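# Fit the matching pentomino piece into the board's hole

## Task

Put the loose piece that matches the gap in the pentomino puzzle on the wooden board into that gap so it lies flat. Every other piece in the field with the gap must stay flat inside that field, and the board must remain upright. Then release the piece and move clear so the robot touches neither the board, any of its pieces, nor any other loose object.

## Robot and tools

Robot: two six-joint arms, left_arm and right_arm, each ending in a parallel two-finger gripper. They face each other across the table. left_arm's base is on the +y side at (-0.086, +0.553, +0.048) m and right_arm's is at (-0.049, -0.442, +0.117) m. Both bases are base-link (URDF root) poses in the scene frame. Never let the arms collide or push hard on each other; that ends the scene. Nothing may leave the table.

Scene frame: origin at the table centre, +z up, table surface at z = +0.020 m. Results report each gripper's end_effector_position (metres) and end_effector_quat_wxyz, plus linear (m/s) and angular (rad/s) velocities, all in this frame. The reported position is the point between the finger pads, about 3-4 cm behind the fingertips. It can be somewhat wrong, especially when the arm is stretched far.

Gripper axes: the fingers point along the gripper's own +x, and they open and close along its y.

A 14-number row is used by both moving tools. Each number is in [-1, 1]. The order is left_arm's dx, dy, dz, rx, ry, rz, opening, then the same seven for right_arm. Always give all 14, even if one arm is idle.

dx..rz are offsets, not poses. They are expressed in that gripper's own axes. Scale: 1.0 = 0.6 m of translation or 180 degrees of rotation. rx, ry, rz together form one rotation vector.

The offset is counted from the gripper pose shown in the most recent result that shows it. Before any such result exists in the scene, and for any second or later call within the same reply, it is counted from the gripper's actual pose when the action begins. So zeros do not mean "hold still": they pull the arm back to that reference pose. To keep an arm in place, give it the offset back to where it should be in the first call, then zeros in later calls.

opening is absolute. +1 is fully open (0.088 m). Empty fingers meet near -0.80, and values below that down to -1 close no further. Closing fully from fully open takes about 0.5 s or more.

Control limits: each step, the commanded pose is clipped to within 70 mm and 16 degrees of the measured pose. Damped inverse kinematics then drives the joints, favouring position over orientation. Joint friction may leave the gripper short or slightly tilted, and tiny moves may not happen at all. After each move, check the reported pose and correct the tilt.

Tools:

execute_actions(actions, pictures). actions is a list holding at most one item.
- An empty list just returns the current state.
- {"rows": [...], "steps": n}: up to 15 rows, n from 1 to 15 (default 15), each step 1/30 s. Each row is used for one step, and the last row repeats if rows run out. Every row is an offset from the same reference pose, not from the previous row.
- {"steps": n} without rows is a wait of up to 300 steps, counted from the previous result, including your thinking time.
- pictures (boolean) turns camera images on or off; they come by default.

move(target, speed). target is one 14-number row with the same layout and reference as above. Each gripper follows a straight path toward its target pose, and both arms finish together. A move lasts 0.5 to 10 s and is cut off at 10 s. Openings are sent when the move starts. speed is each arm's path top speed in m/s, from 0.002 to 0.5 (default 0.25); turning is capped at twice that value in rad/s. Paths ignore obstacles and the other arm. Grippers may lag, wander, or overshoot the speed near full extension. Faster motion and targets placed deeper past a contact make contacts harder.

The move result adds a "move:" line. It gives the ending (done, off_target, moving, held, fault), each gripper's distance from its target, and the active limits. limits=paced means the sent pose was clipped. limits=held means some steps were blocked, and the arm may then jump faster than speed. If the ending names only one arm, the other finished at rest.

wait(seconds): 0 to 10 s. Nothing new is sent; the arm keeps heading for its last clipped pose, at most 70 mm on.

zoom_image(camera, region): camera is one of cam_head_left, cam_head_right, cam_high, cam_low, cam_left_wrist, cam_right_wrist. All images are 896x504. region is [x0, y0, x1, y1] in pixels, origin at the top-left, at most 504x504.

read_manual(section): returns licence texts only ("licences"). It does not move the robot.

finished_scene(scene): pass the number of the current scene.

Result lines:
- grip_measured: the finger opening on the command scale, possibly off by about 1 mm. While squeezing a hard part it reads up to about 0.061 narrower than the real opening.
- grip_effort_n: the motor effort in newtons; negative means closing. It saturates near 83 N and keeps a residual value at rest.
- "pose unreachable": the clearance check altered or blocked the named arm.
- HELD: marks steps where your command was not sent.
- "Hand target": the pose the controller is currently driving toward.
- MOTOR HOT: appears from 50 °C. OVER-TEMPERATURE FAULT: at 95 °C the arm is held until it cools, and if it stays hot it goes limp.
- Torque fault: a joint reaching its load limit (wrist roughly 5.3-5.7 N m, larger joints about 17-22 N m) freezes that arm for 10 s.

Grasping: to hold a part, command about 0.07 below grip_measured. Parts under about 3 mm wide get less force. Avoid drops, slips, slamming and hard pressing. Lower the piece gently into the hole with the board kept level, release it, then lift both grippers clear. Something may occasionally tug on a held part or nudge loose ones.

Each tool is called after "Call:" as a command line: name --argument value for each argument, lists and objects as JSON in quotes; but a table of rows of numbers goes row by row, as --pt "numbers of a row", without its own name.

## Session

Call:
execute_actions --actions '[]'

Scene clock: 0.00 s of 3950.00 s.
left_arm: end_effector_position=(-0.2261, +0.2685, +0.3697) grip_measured=+1.000 grip_effort_n=n/a end_effector_quat_wxyz=(+0.529, -0.020, -0.011, -0.848) end_effector_velocity=(-0.001, +0.002, -0.004) end_effector_angular_velocity=(+0.012, -0.014, -0.009) | right_arm: end_effector_position=(+0.1575, -0.2145, +0.1957) grip_measured=+0.988 grip_effort_n=n/a end_effector_quat_wxyz=(+0.648, -0.390, -0.025, +0.653) end_effector_velocity=(-0.002, +0.001, +0.002) end_effector_angular_velocity=(+0.011, +0.003, +0.017)
Joint positions: left_arm=[-0.009  0.858  0.653  0.252 -0.002 -0.002  0.088] | right_arm=[-0.803  1.373  0.413  0.228 -0.775 -1.22   0.087]
Joint velocities: left_arm=[-0.002 -0.007 -0.002 -0.022  0.007  0.007  0.   ] | right_arm=[-0.002 -0.002  0.002 -0.007 -0.022 -0.007 -0.   ]
Motor temperatures (°C, as the motors report them): left_arm=[23 24 29 27 22 22] | right_arm=[22 32 26 22 21 22]
Heat: left arm: hottest elbow 29 °C (+0.0 °C/min); right arm: hottest shoulder 32 °C (+0.0 °C/min).
Hand target (left_arm): -0.226, +0.268, +0.370; -0.529, +0.020, +0.011, +0.848
Hand target (right_arm): +0.158, -0.215, +0.196; +0.648, -0.390, -0.025, +0.653

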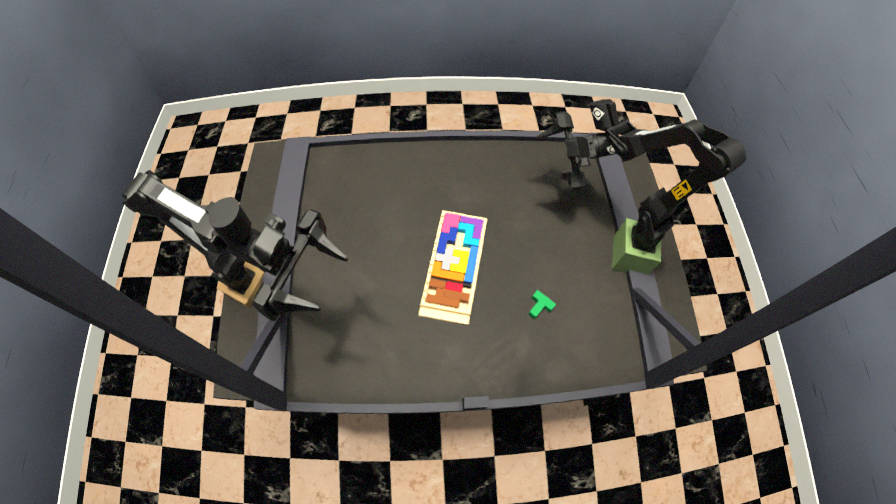

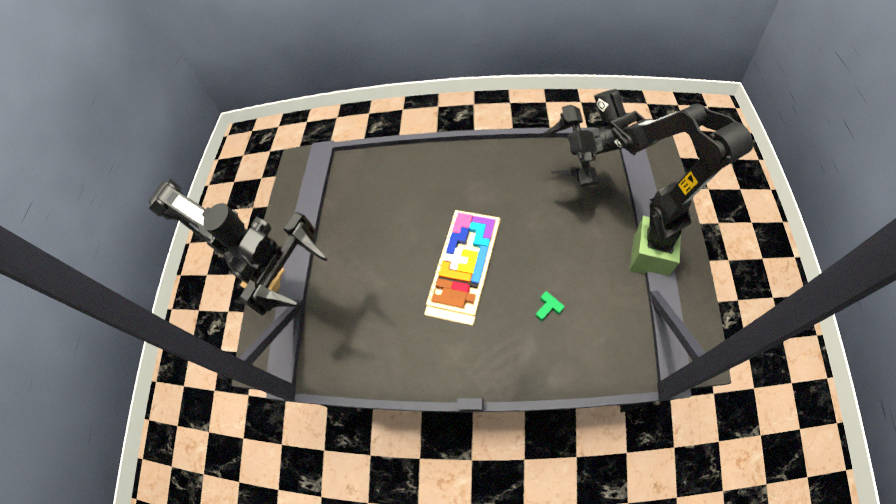

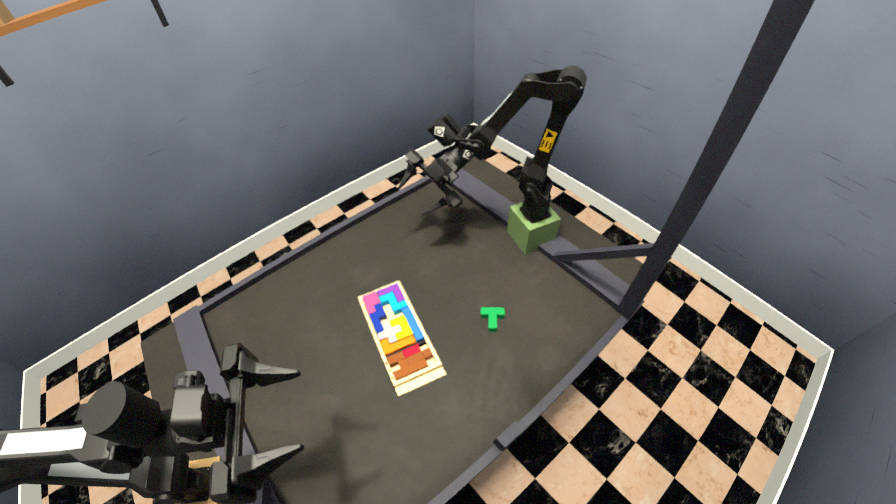

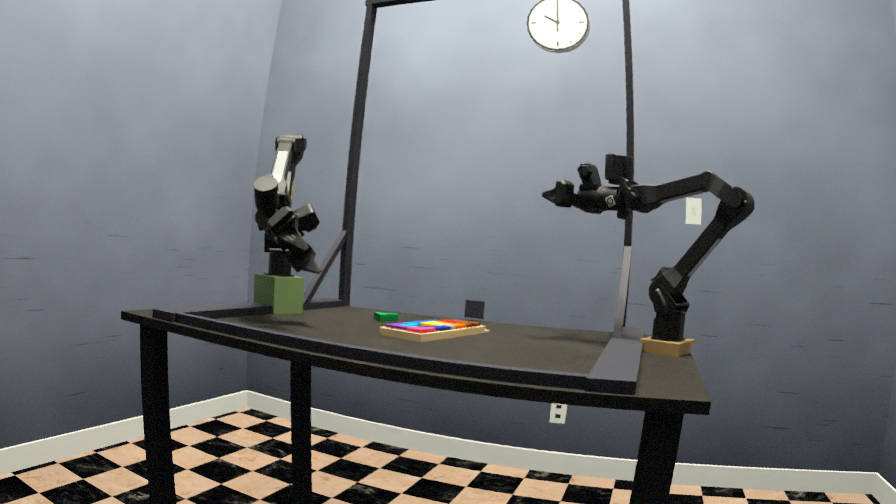

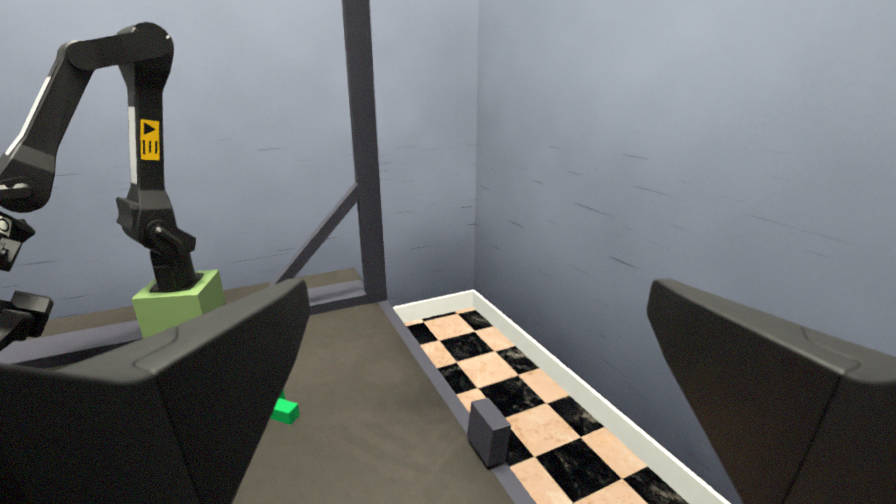

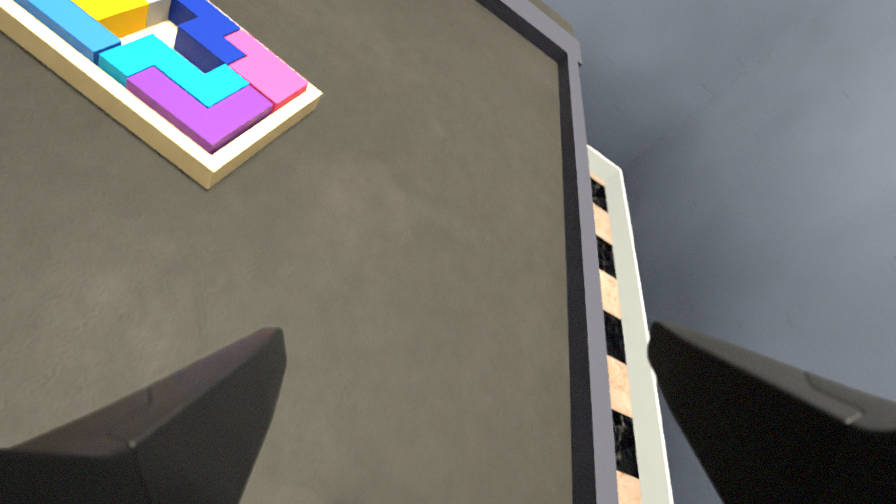

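Call:
zoom_image --camera "cam_head_left" --region '[400, 200, 570, 335]'

Region (400, 200, 570, 335) of cam_head_left's 896x504 image, scaled by 2.965, with more detail than that image has; it fills the top 400 rows of this view, and the rest is white.

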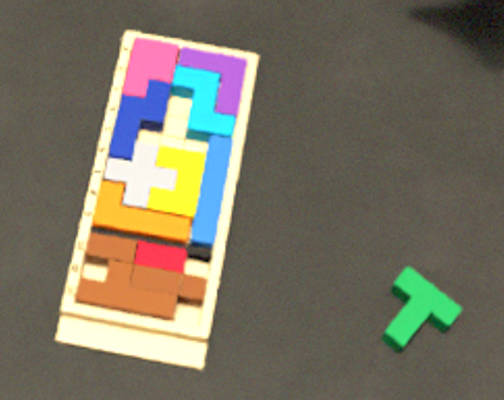

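Call:
move --target '[0,0,0,0,0,0,1, -0.057,0.376,0.263,0.0876,0.300,0.1665,1]'

Scene clock: 33.93 s of 3950.00 s.
left_arm: end_effector_position=(-0.2261, +0.2685, +0.3697) grip_measured=+1.000 grip_effort_n=-0.2 end_effector_quat_wxyz=(+0.529, -0.020, -0.011, -0.848) end_effector_velocity=(+0.002, -0.001, -0.005) end_effector_angular_velocity=(+0.017, -0.016, +0.010) | right_arm: end_effector_position=(-0.1199, -0.2069, +0.1998) grip_measured=+0.988 grip_effort_n=-1.6 end_effector_quat_wxyz=(+0.451, -0.540, +0.453, +0.547) end_effector_velocity=(-0.002, +0.001, +0.000) end_effector_angular_velocity=(-0.009, +0.005, +0.010)
Joint positions: left_arm=[-0.009  0.858  0.653  0.252 -0.002 -0.002  0.088] | right_arm=[ 0.574  1.496  0.993 -1.06  -0.007  0.107  0.087]
Joint velocities: left_arm=[ 0.002 -0.002 -0.002 -0.022 -0.007  0.007  0.   ] | right_arm=[ 0.002  0.012  0.012 -0.007 -0.007 -0.007 -0.   ]
Motor temperatures (°C, as the motors report them): left_arm=[23 24 32 30 22 22] | right_arm=[22 32 29 24 21 22]
Heat: left arm: hottest elbow 32 °C (+5.3 °C/min); right arm: hottest shoulder 32 °C (+0.0 °C/min).
Hand target (left_arm): -0.226, +0.268, +0.370; -0.529, +0.020, +0.011, +0.848
Hand target (right_arm): -0.122, -0.205, +0.201; -0.450, +0.540, -0.454, -0.547
Off the commanded pose (left_arm): 0.000 m, 0 deg.
Off the commanded pose (right_arm): 0.002 m, 1 deg.
After step 90, 28.20 s passed at rest.
move: done

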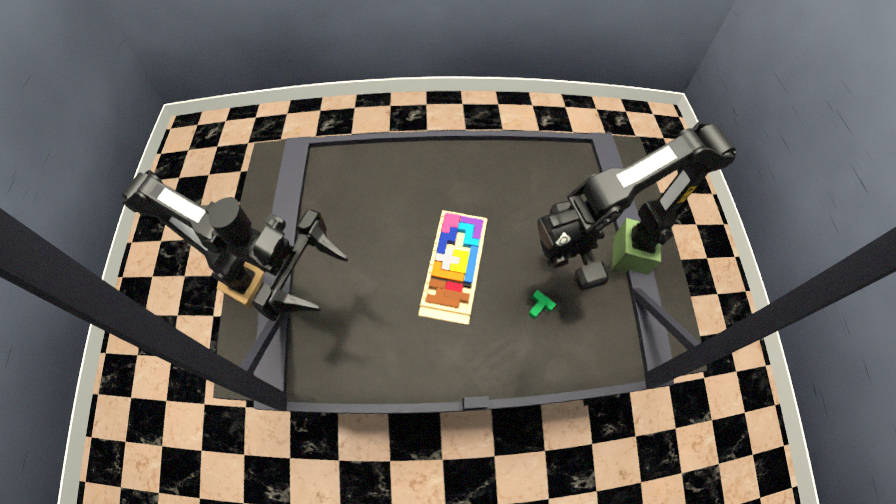

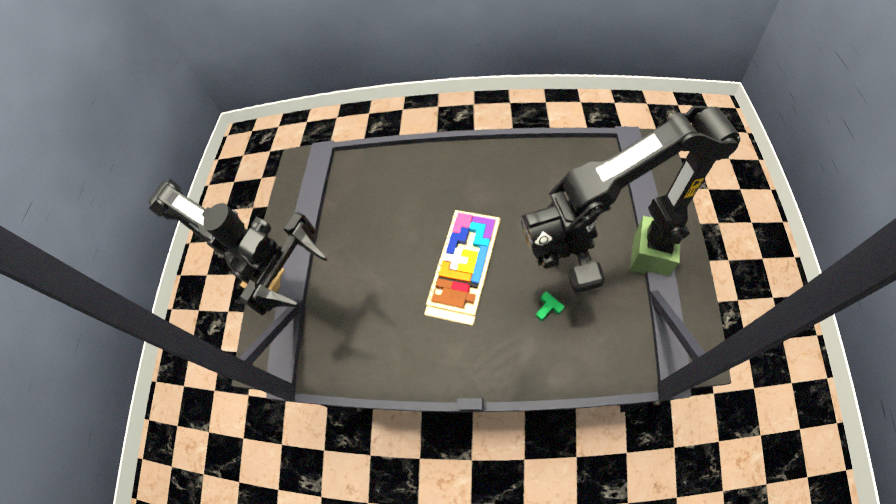

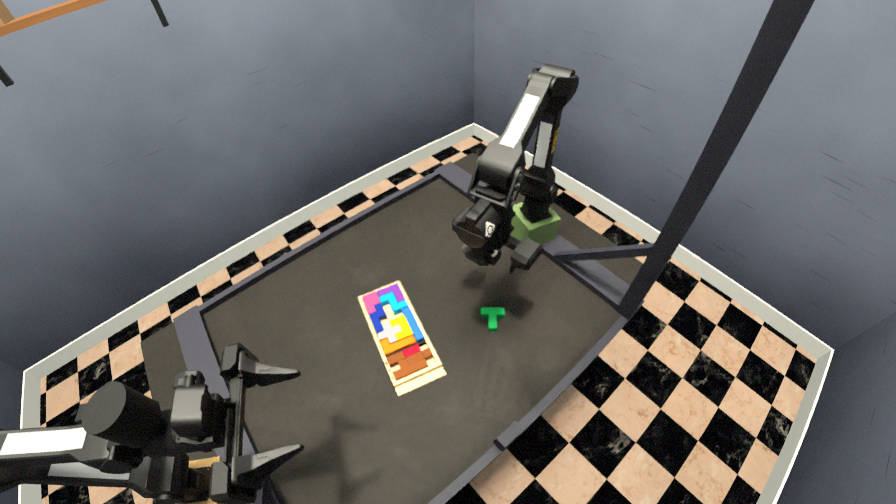

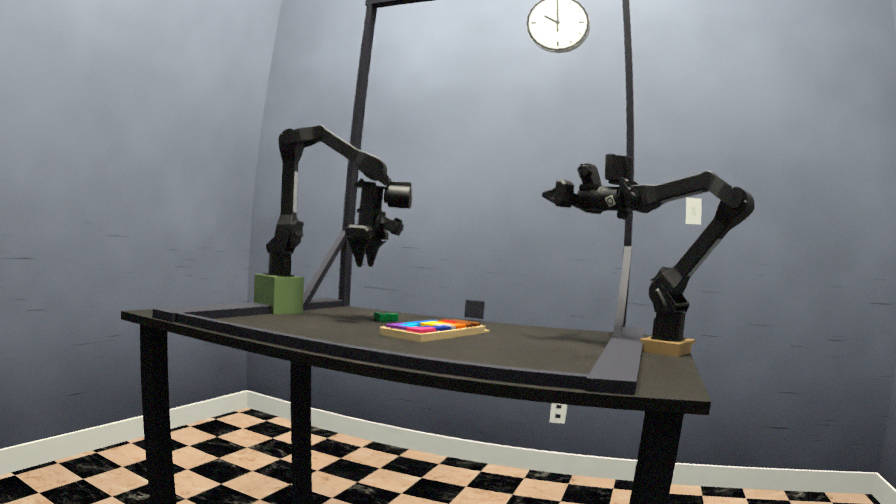

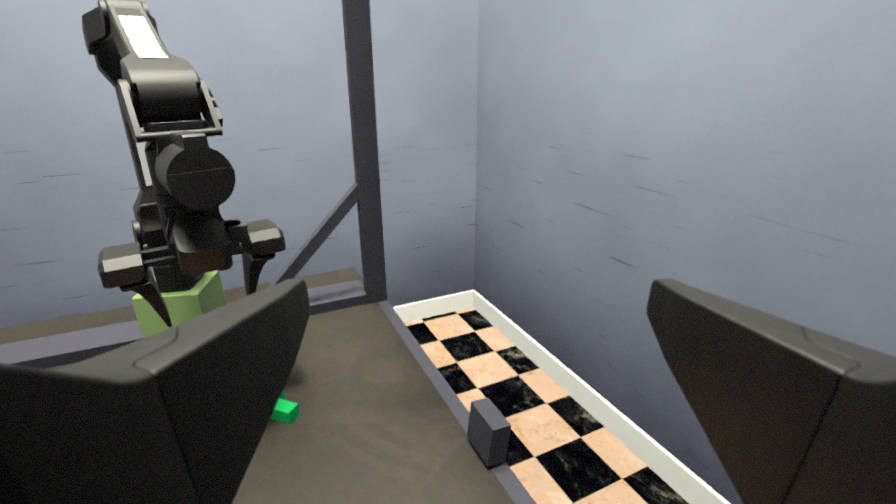

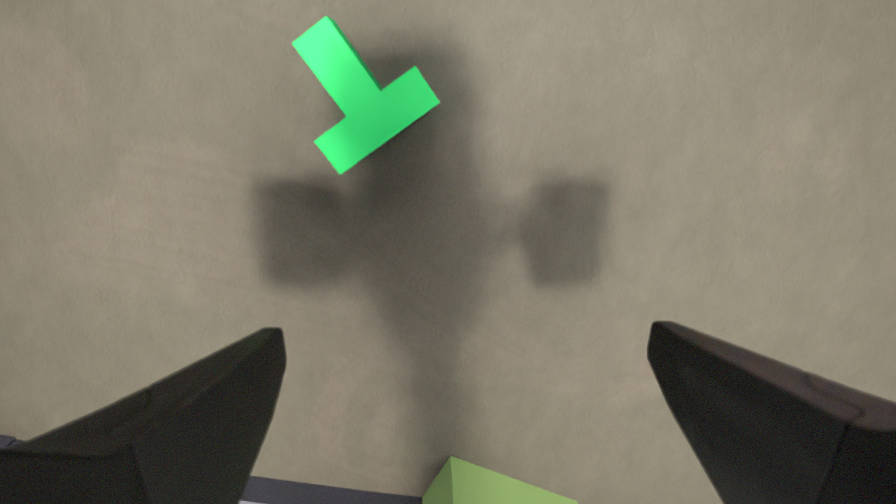

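Call:
move --target '[0,0,0,0,0,0,1, 0.133,0.093,0.082,-0.21,0,0,1]' --speed 0.15

Scene clock: 52.87 s of 3950.00 s.
left_arm: end_effector_position=(-0.2261, +0.2685, +0.3697) grip_measured=+1.000 grip_effort_n=-1.2 end_effector_quat_wxyz=(+0.529, -0.020, -0.011, -0.848) end_effector_velocity=(+0.000, +0.000, -0.002) end_effector_angular_velocity=(+0.010, +0.004, +0.005) | right_arm: end_effector_position=(-0.1823, -0.1717, +0.1212) grip_measured=+0.988 grip_effort_n=-1.6 end_effector_quat_wxyz=(+0.254, -0.656, +0.255, +0.663) end_effector_velocity=(-0.001, +0.002, -0.000) end_effector_angular_velocity=(+0.004, +0.010, +0.020)
Joint positions: left_arm=[-0.009  0.858  0.653  0.252 -0.002 -0.002  0.088] | right_arm=[ 0.739  1.829  1.019 -0.753 -0.008 -0.378  0.087]
Joint velocities: left_arm=[-0.002 -0.002 -0.002 -0.007 -0.007 -0.007  0.   ] | right_arm=[-0.002  0.002  0.002  0.007 -0.007 -0.022 -0.   ]
Motor temperatures (°C, as the motors report them): left_arm=[23 24 33 31 22 22] | right_arm=[22 32 30 23 21 22]
Heat: left arm: hottest elbow 33 °C (+4.5 °C/min); right arm: hottest shoulder 32 °C (+0.0 °C/min).
Hand target (left_arm): -0.226, +0.268, +0.370; -0.529, +0.020, +0.011, +0.848
Hand target (right_arm): -0.185, -0.169, +0.120; -0.251, +0.657, -0.252, -0.665
Off the commanded pose (left_arm): 0.000 m, 0 deg.
Off the commanded pose (right_arm): 0.004 m, 1 deg.
After step 90, 13.33 s passed at rest.
move: done

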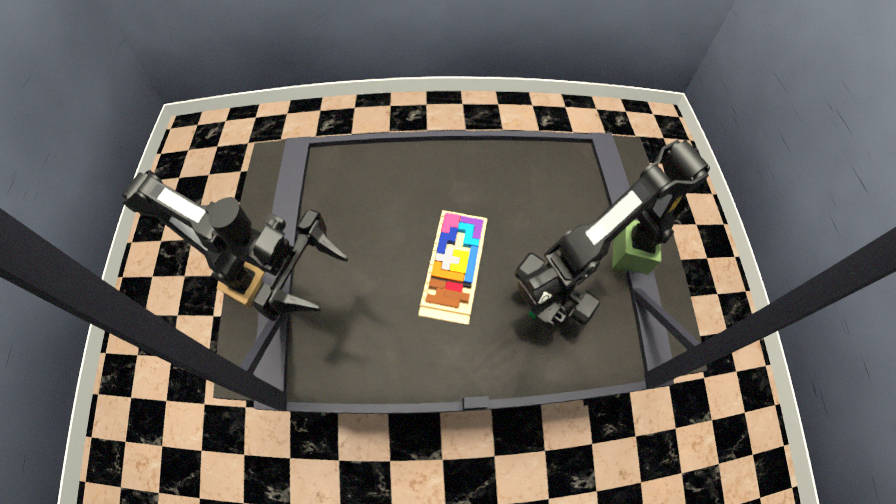

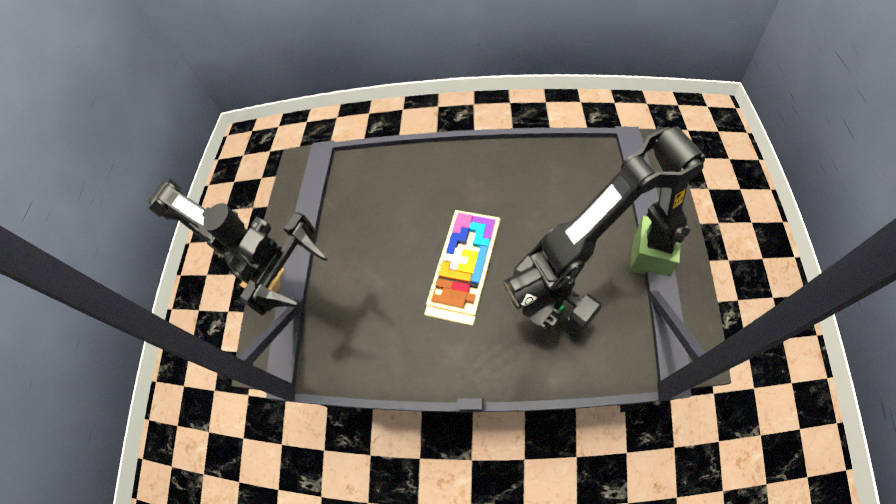

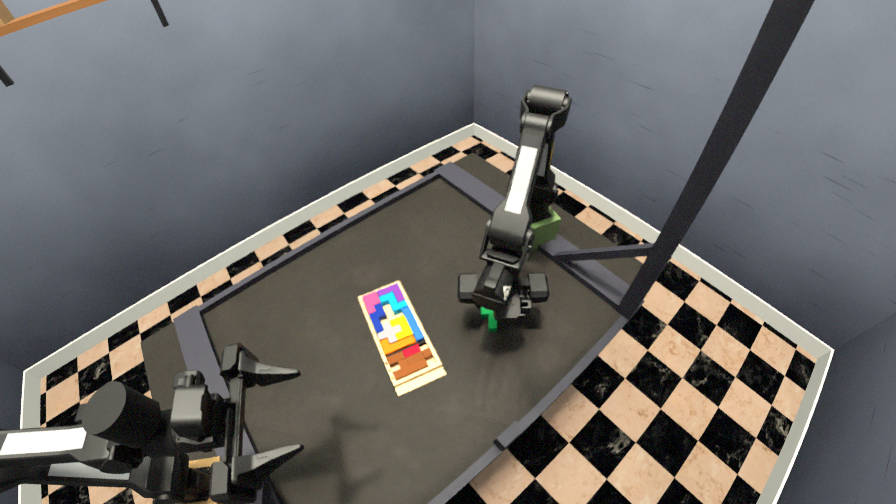

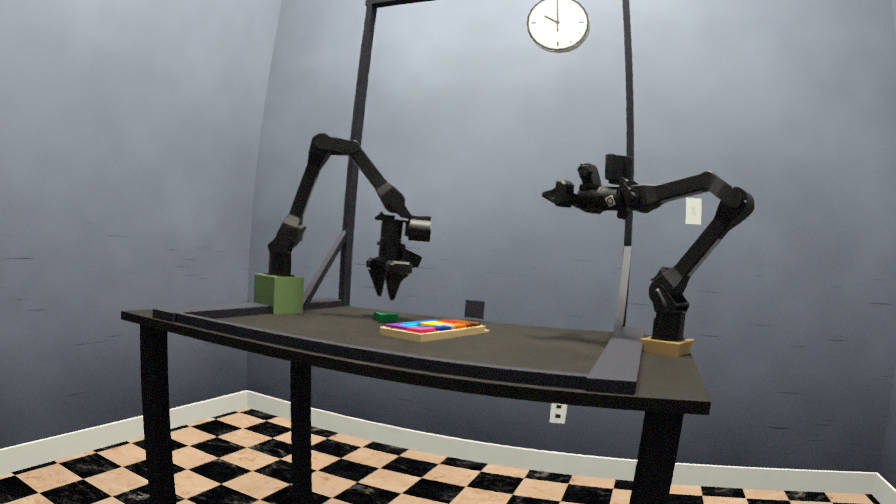

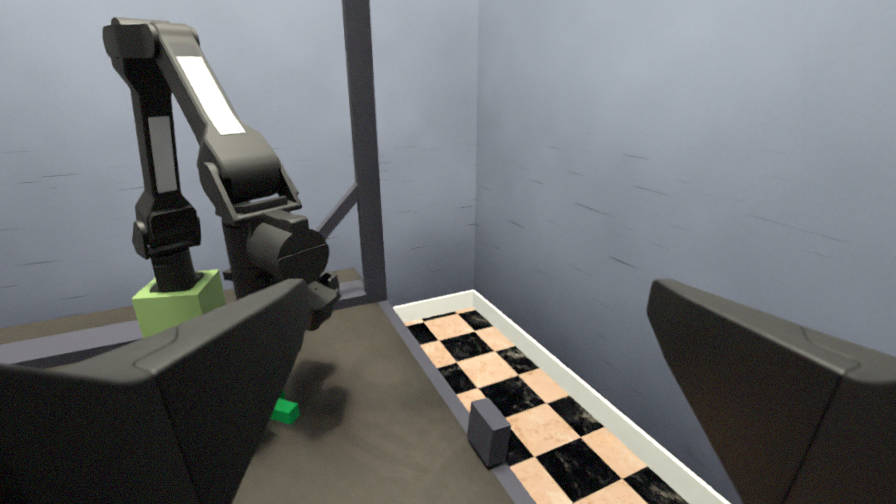

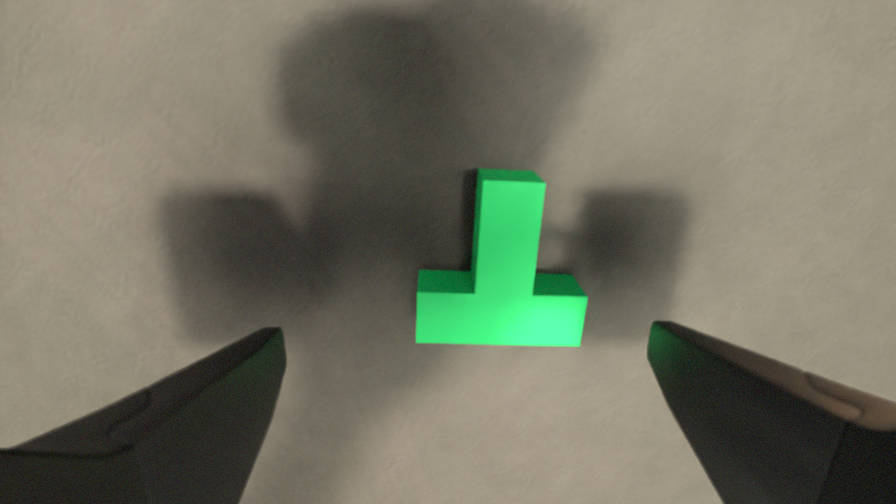

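Call:
move --target '[0,0,0,0,0,0,1, 0.1,-0.022,-0.018,0,0,0,0]' --speed 0.08

Scene clock: 72.70 s of 3950.00 s.
left_arm: end_effector_position=(-0.2261, +0.2685, +0.3697) grip_measured=+1.000 grip_effort_n=-0.2 end_effector_quat_wxyz=(+0.529, -0.020, -0.011, -0.848) end_effector_velocity=(-0.002, +0.001, -0.005) end_effector_angular_velocity=(+0.016, -0.017, -0.009) | right_arm: end_effector_position=(-0.1724, -0.1653, +0.0761) grip_measured=+0.004 grip_effort_n=-23.0 end_effector_quat_wxyz=(+0.256, -0.647, +0.247, +0.674) end_effector_velocity=(+0.003, -0.005, -0.004) end_effector_angular_velocity=(-0.014, +0.002, +0.000)
Joint positions: left_arm=[-0.009  0.858  0.653  0.252 -0.002 -0.002  0.088] | right_arm=[ 0.695  1.928  0.929 -0.536 -0.019 -0.431  0.039]
Joint velocities: left_arm=[-0.002 -0.002 -0.002 -0.022  0.007  0.007  0.   ] | right_arm=[-0.007  0.002 -0.017  0.007 -0.007 -0.007 -0.   ]
Motor temperatures (°C, as the motors report them): left_arm=[23 24 34 32 22 22] | right_arm=[22 32 30 23 21 22]
Heat: left arm: hottest elbow 34 °C (+4.0 °C/min); right arm: hottest shoulder 32 °C (+0.0 °C/min).
Hand target (left_arm): -0.226, +0.268, +0.370; -0.529, +0.020, +0.011, +0.848
Hand target (right_arm): -0.165, -0.169, +0.062; -0.254, +0.656, -0.255, -0.663
Off the commanded pose (left_arm): 0.000 m, 0 deg.
Off the commanded pose (right_arm): 0.017 m, 2 deg.
After step 90, 15.77 s passed at rest.
move: off_target (right_arm)

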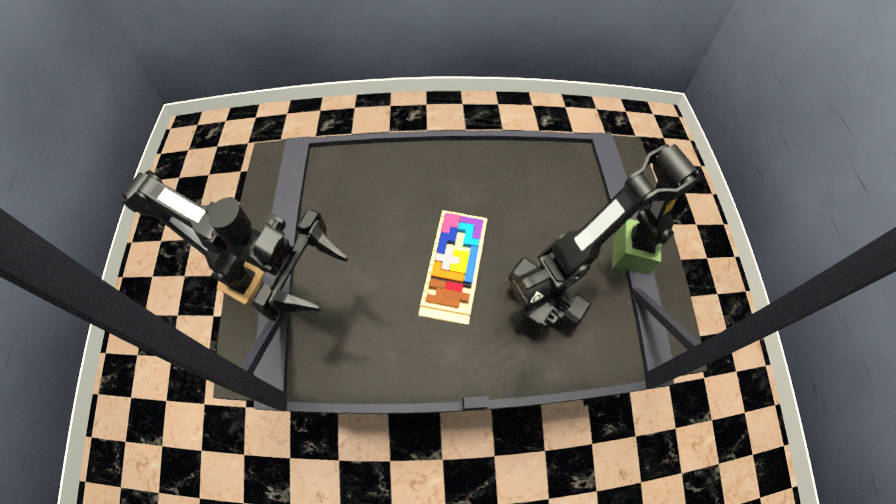

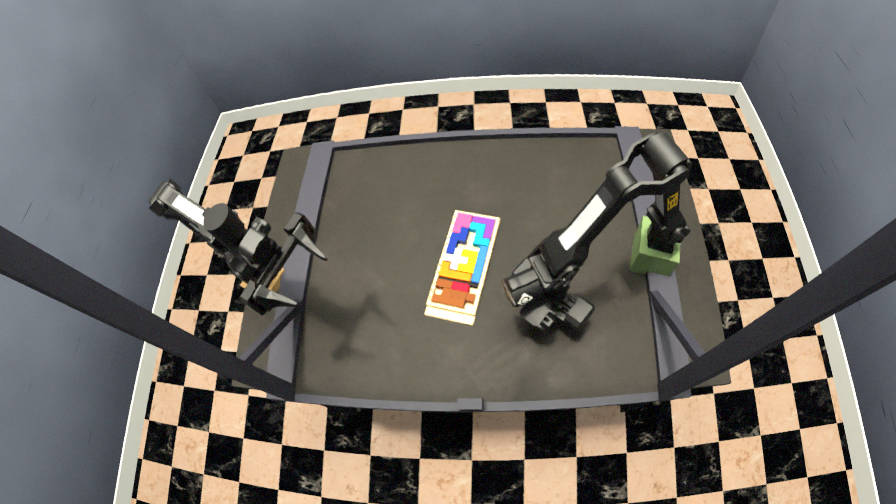

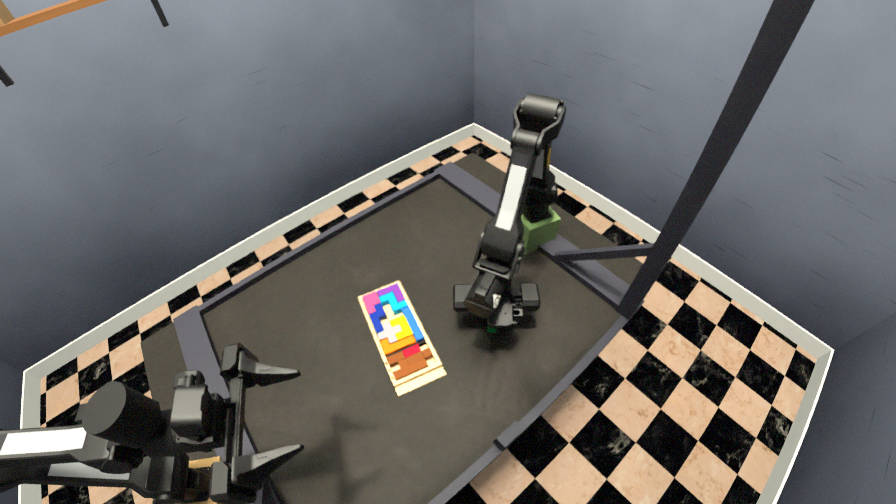

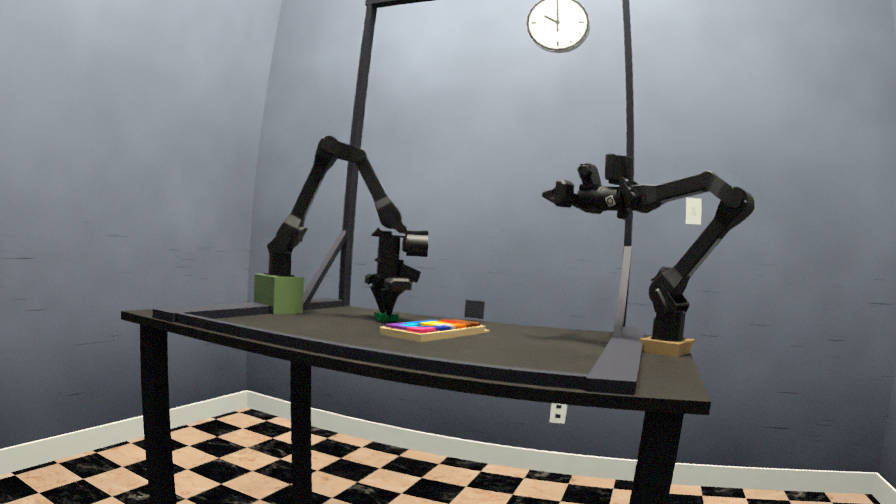

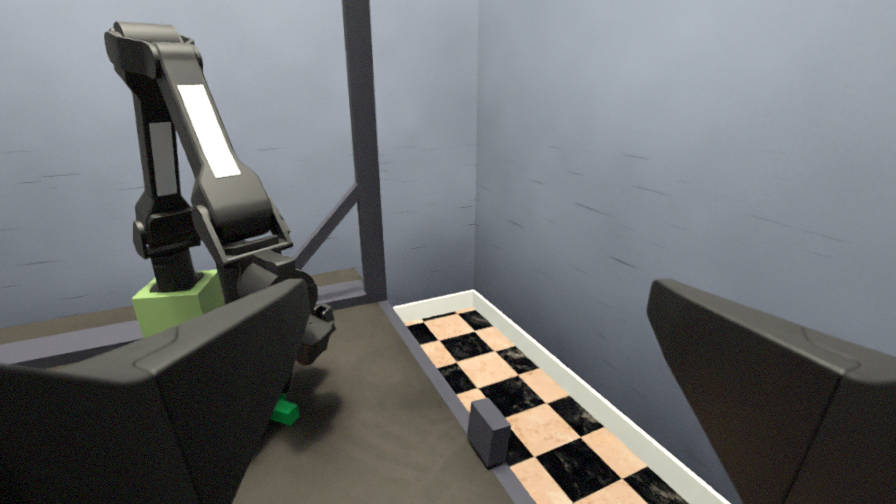

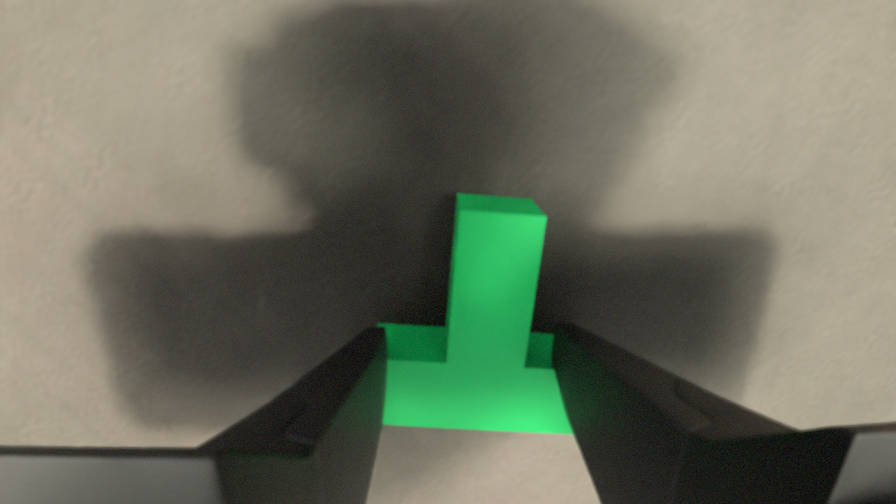

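Call:
move --target '[0,0,0,0,0,0,1, 0.02,0,0.02,0,0,0,0]' --speed 0.04

Scene clock: 87.37 s of 3950.00 s.
left_arm: end_effector_position=(-0.2261, +0.2685, +0.3697) grip_measured=+1.000 grip_effort_n=-1.2 end_effector_quat_wxyz=(+0.529, -0.020, -0.011, -0.848) end_effector_velocity=(-0.001, +0.001, -0.002) end_effector_angular_velocity=(+0.004, -0.010, +0.000) | right_arm: end_effector_position=(-0.1792, -0.1585, +0.0664) grip_measured=+0.003 grip_effort_n=-19.3 end_effector_quat_wxyz=(+0.258, -0.647, +0.246, +0.674) end_effector_velocity=(-0.001, +0.001, -0.002) end_effector_angular_velocity=(-0.001, +0.007, +0.005)
Joint positions: left_arm=[-0.009  0.858  0.653  0.252 -0.002 -0.002  0.088] | right_arm=[ 0.708  1.98   0.956 -0.509 -0.015 -0.417  0.039]
Joint velocities: left_arm=[-0.007 -0.002 -0.002 -0.007 -0.007  0.007  0.   ] | right_arm=[-0.002  0.007  0.002  0.007 -0.007 -0.007 -0.   ]
Motor temperatures (°C, as the motors report them): left_arm=[23 24 34 32 22 22] | right_arm=[22 33 29 23 21 22]
Heat: left arm: hottest elbow 34 °C (+2.0 °C/min); right arm: hottest shoulder 33 °C (+1.0 °C/min).
Hand target (left_arm): -0.226, +0.268, +0.370; -0.529, +0.020, +0.011, +0.848
Hand target (right_arm): -0.182, -0.157, +0.065; -0.256, +0.647, -0.247, -0.674
Off the commanded pose (left_arm): 0.000 m, 0 deg.
Off the commanded pose (right_arm): 0.004 m, 0 deg.
After step 90, 10.87 s passed at rest.
move: done

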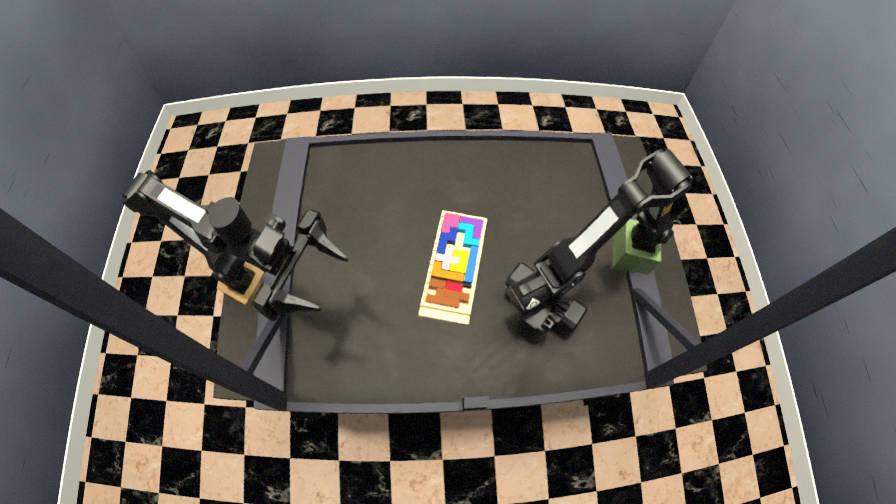

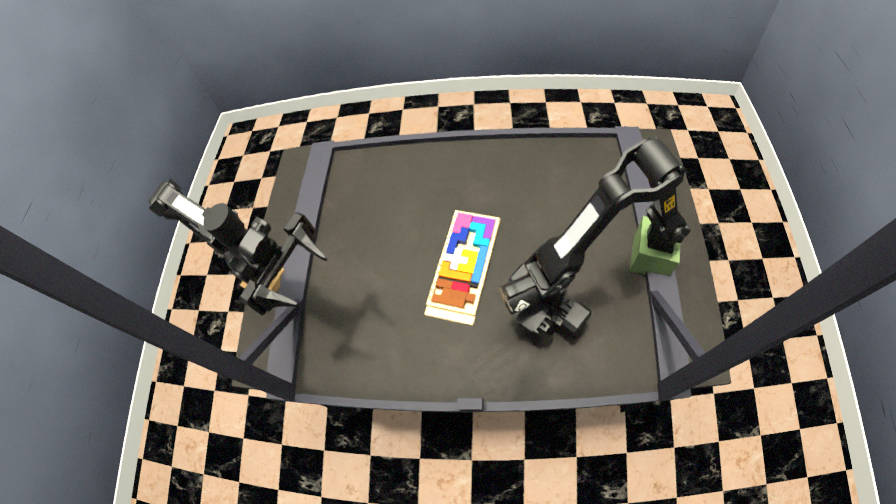

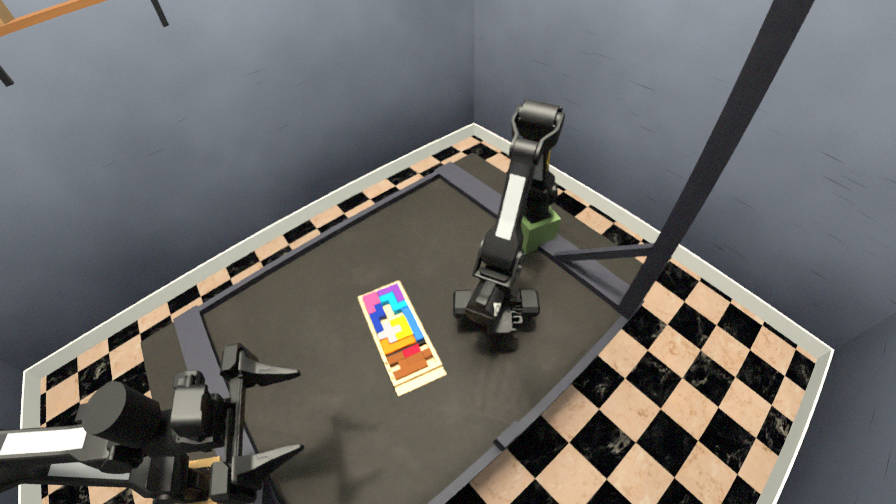

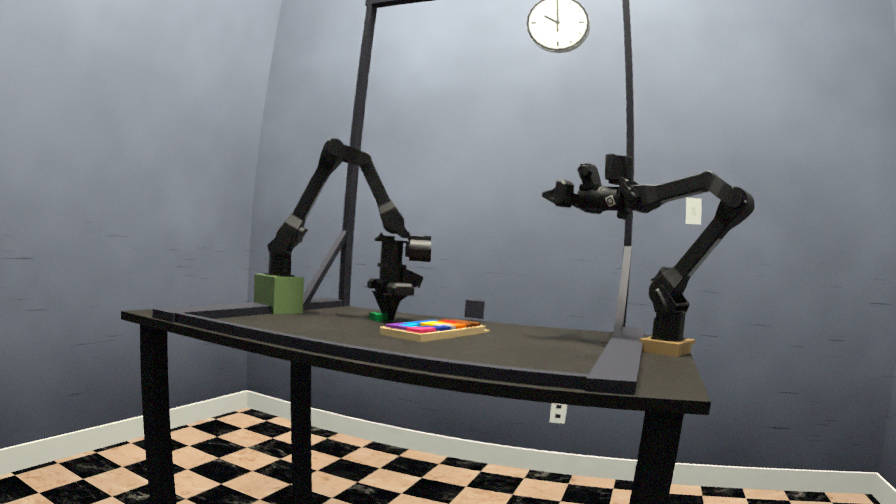

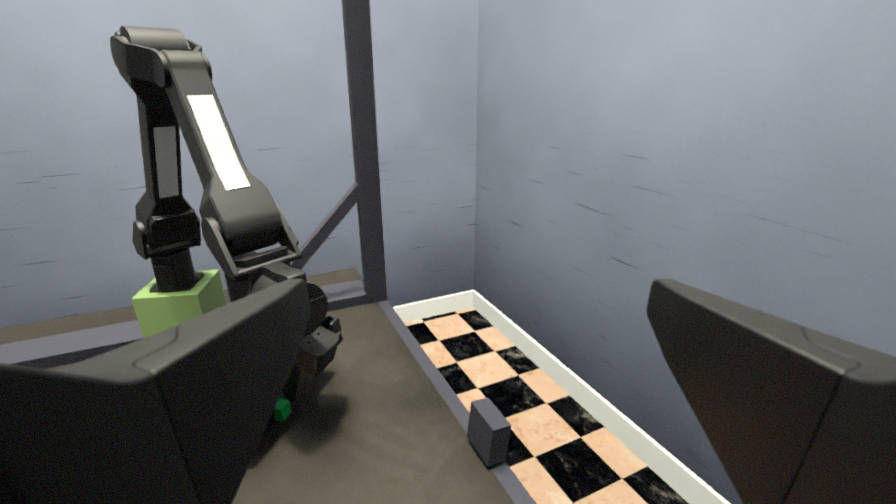

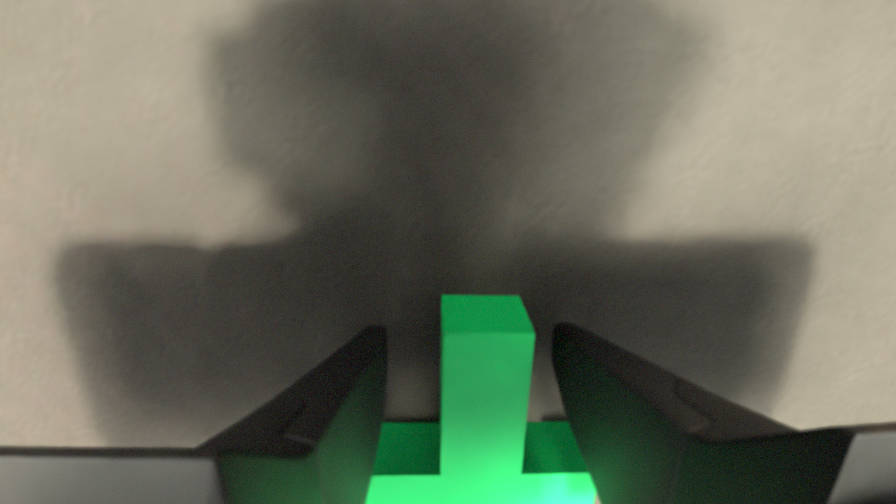

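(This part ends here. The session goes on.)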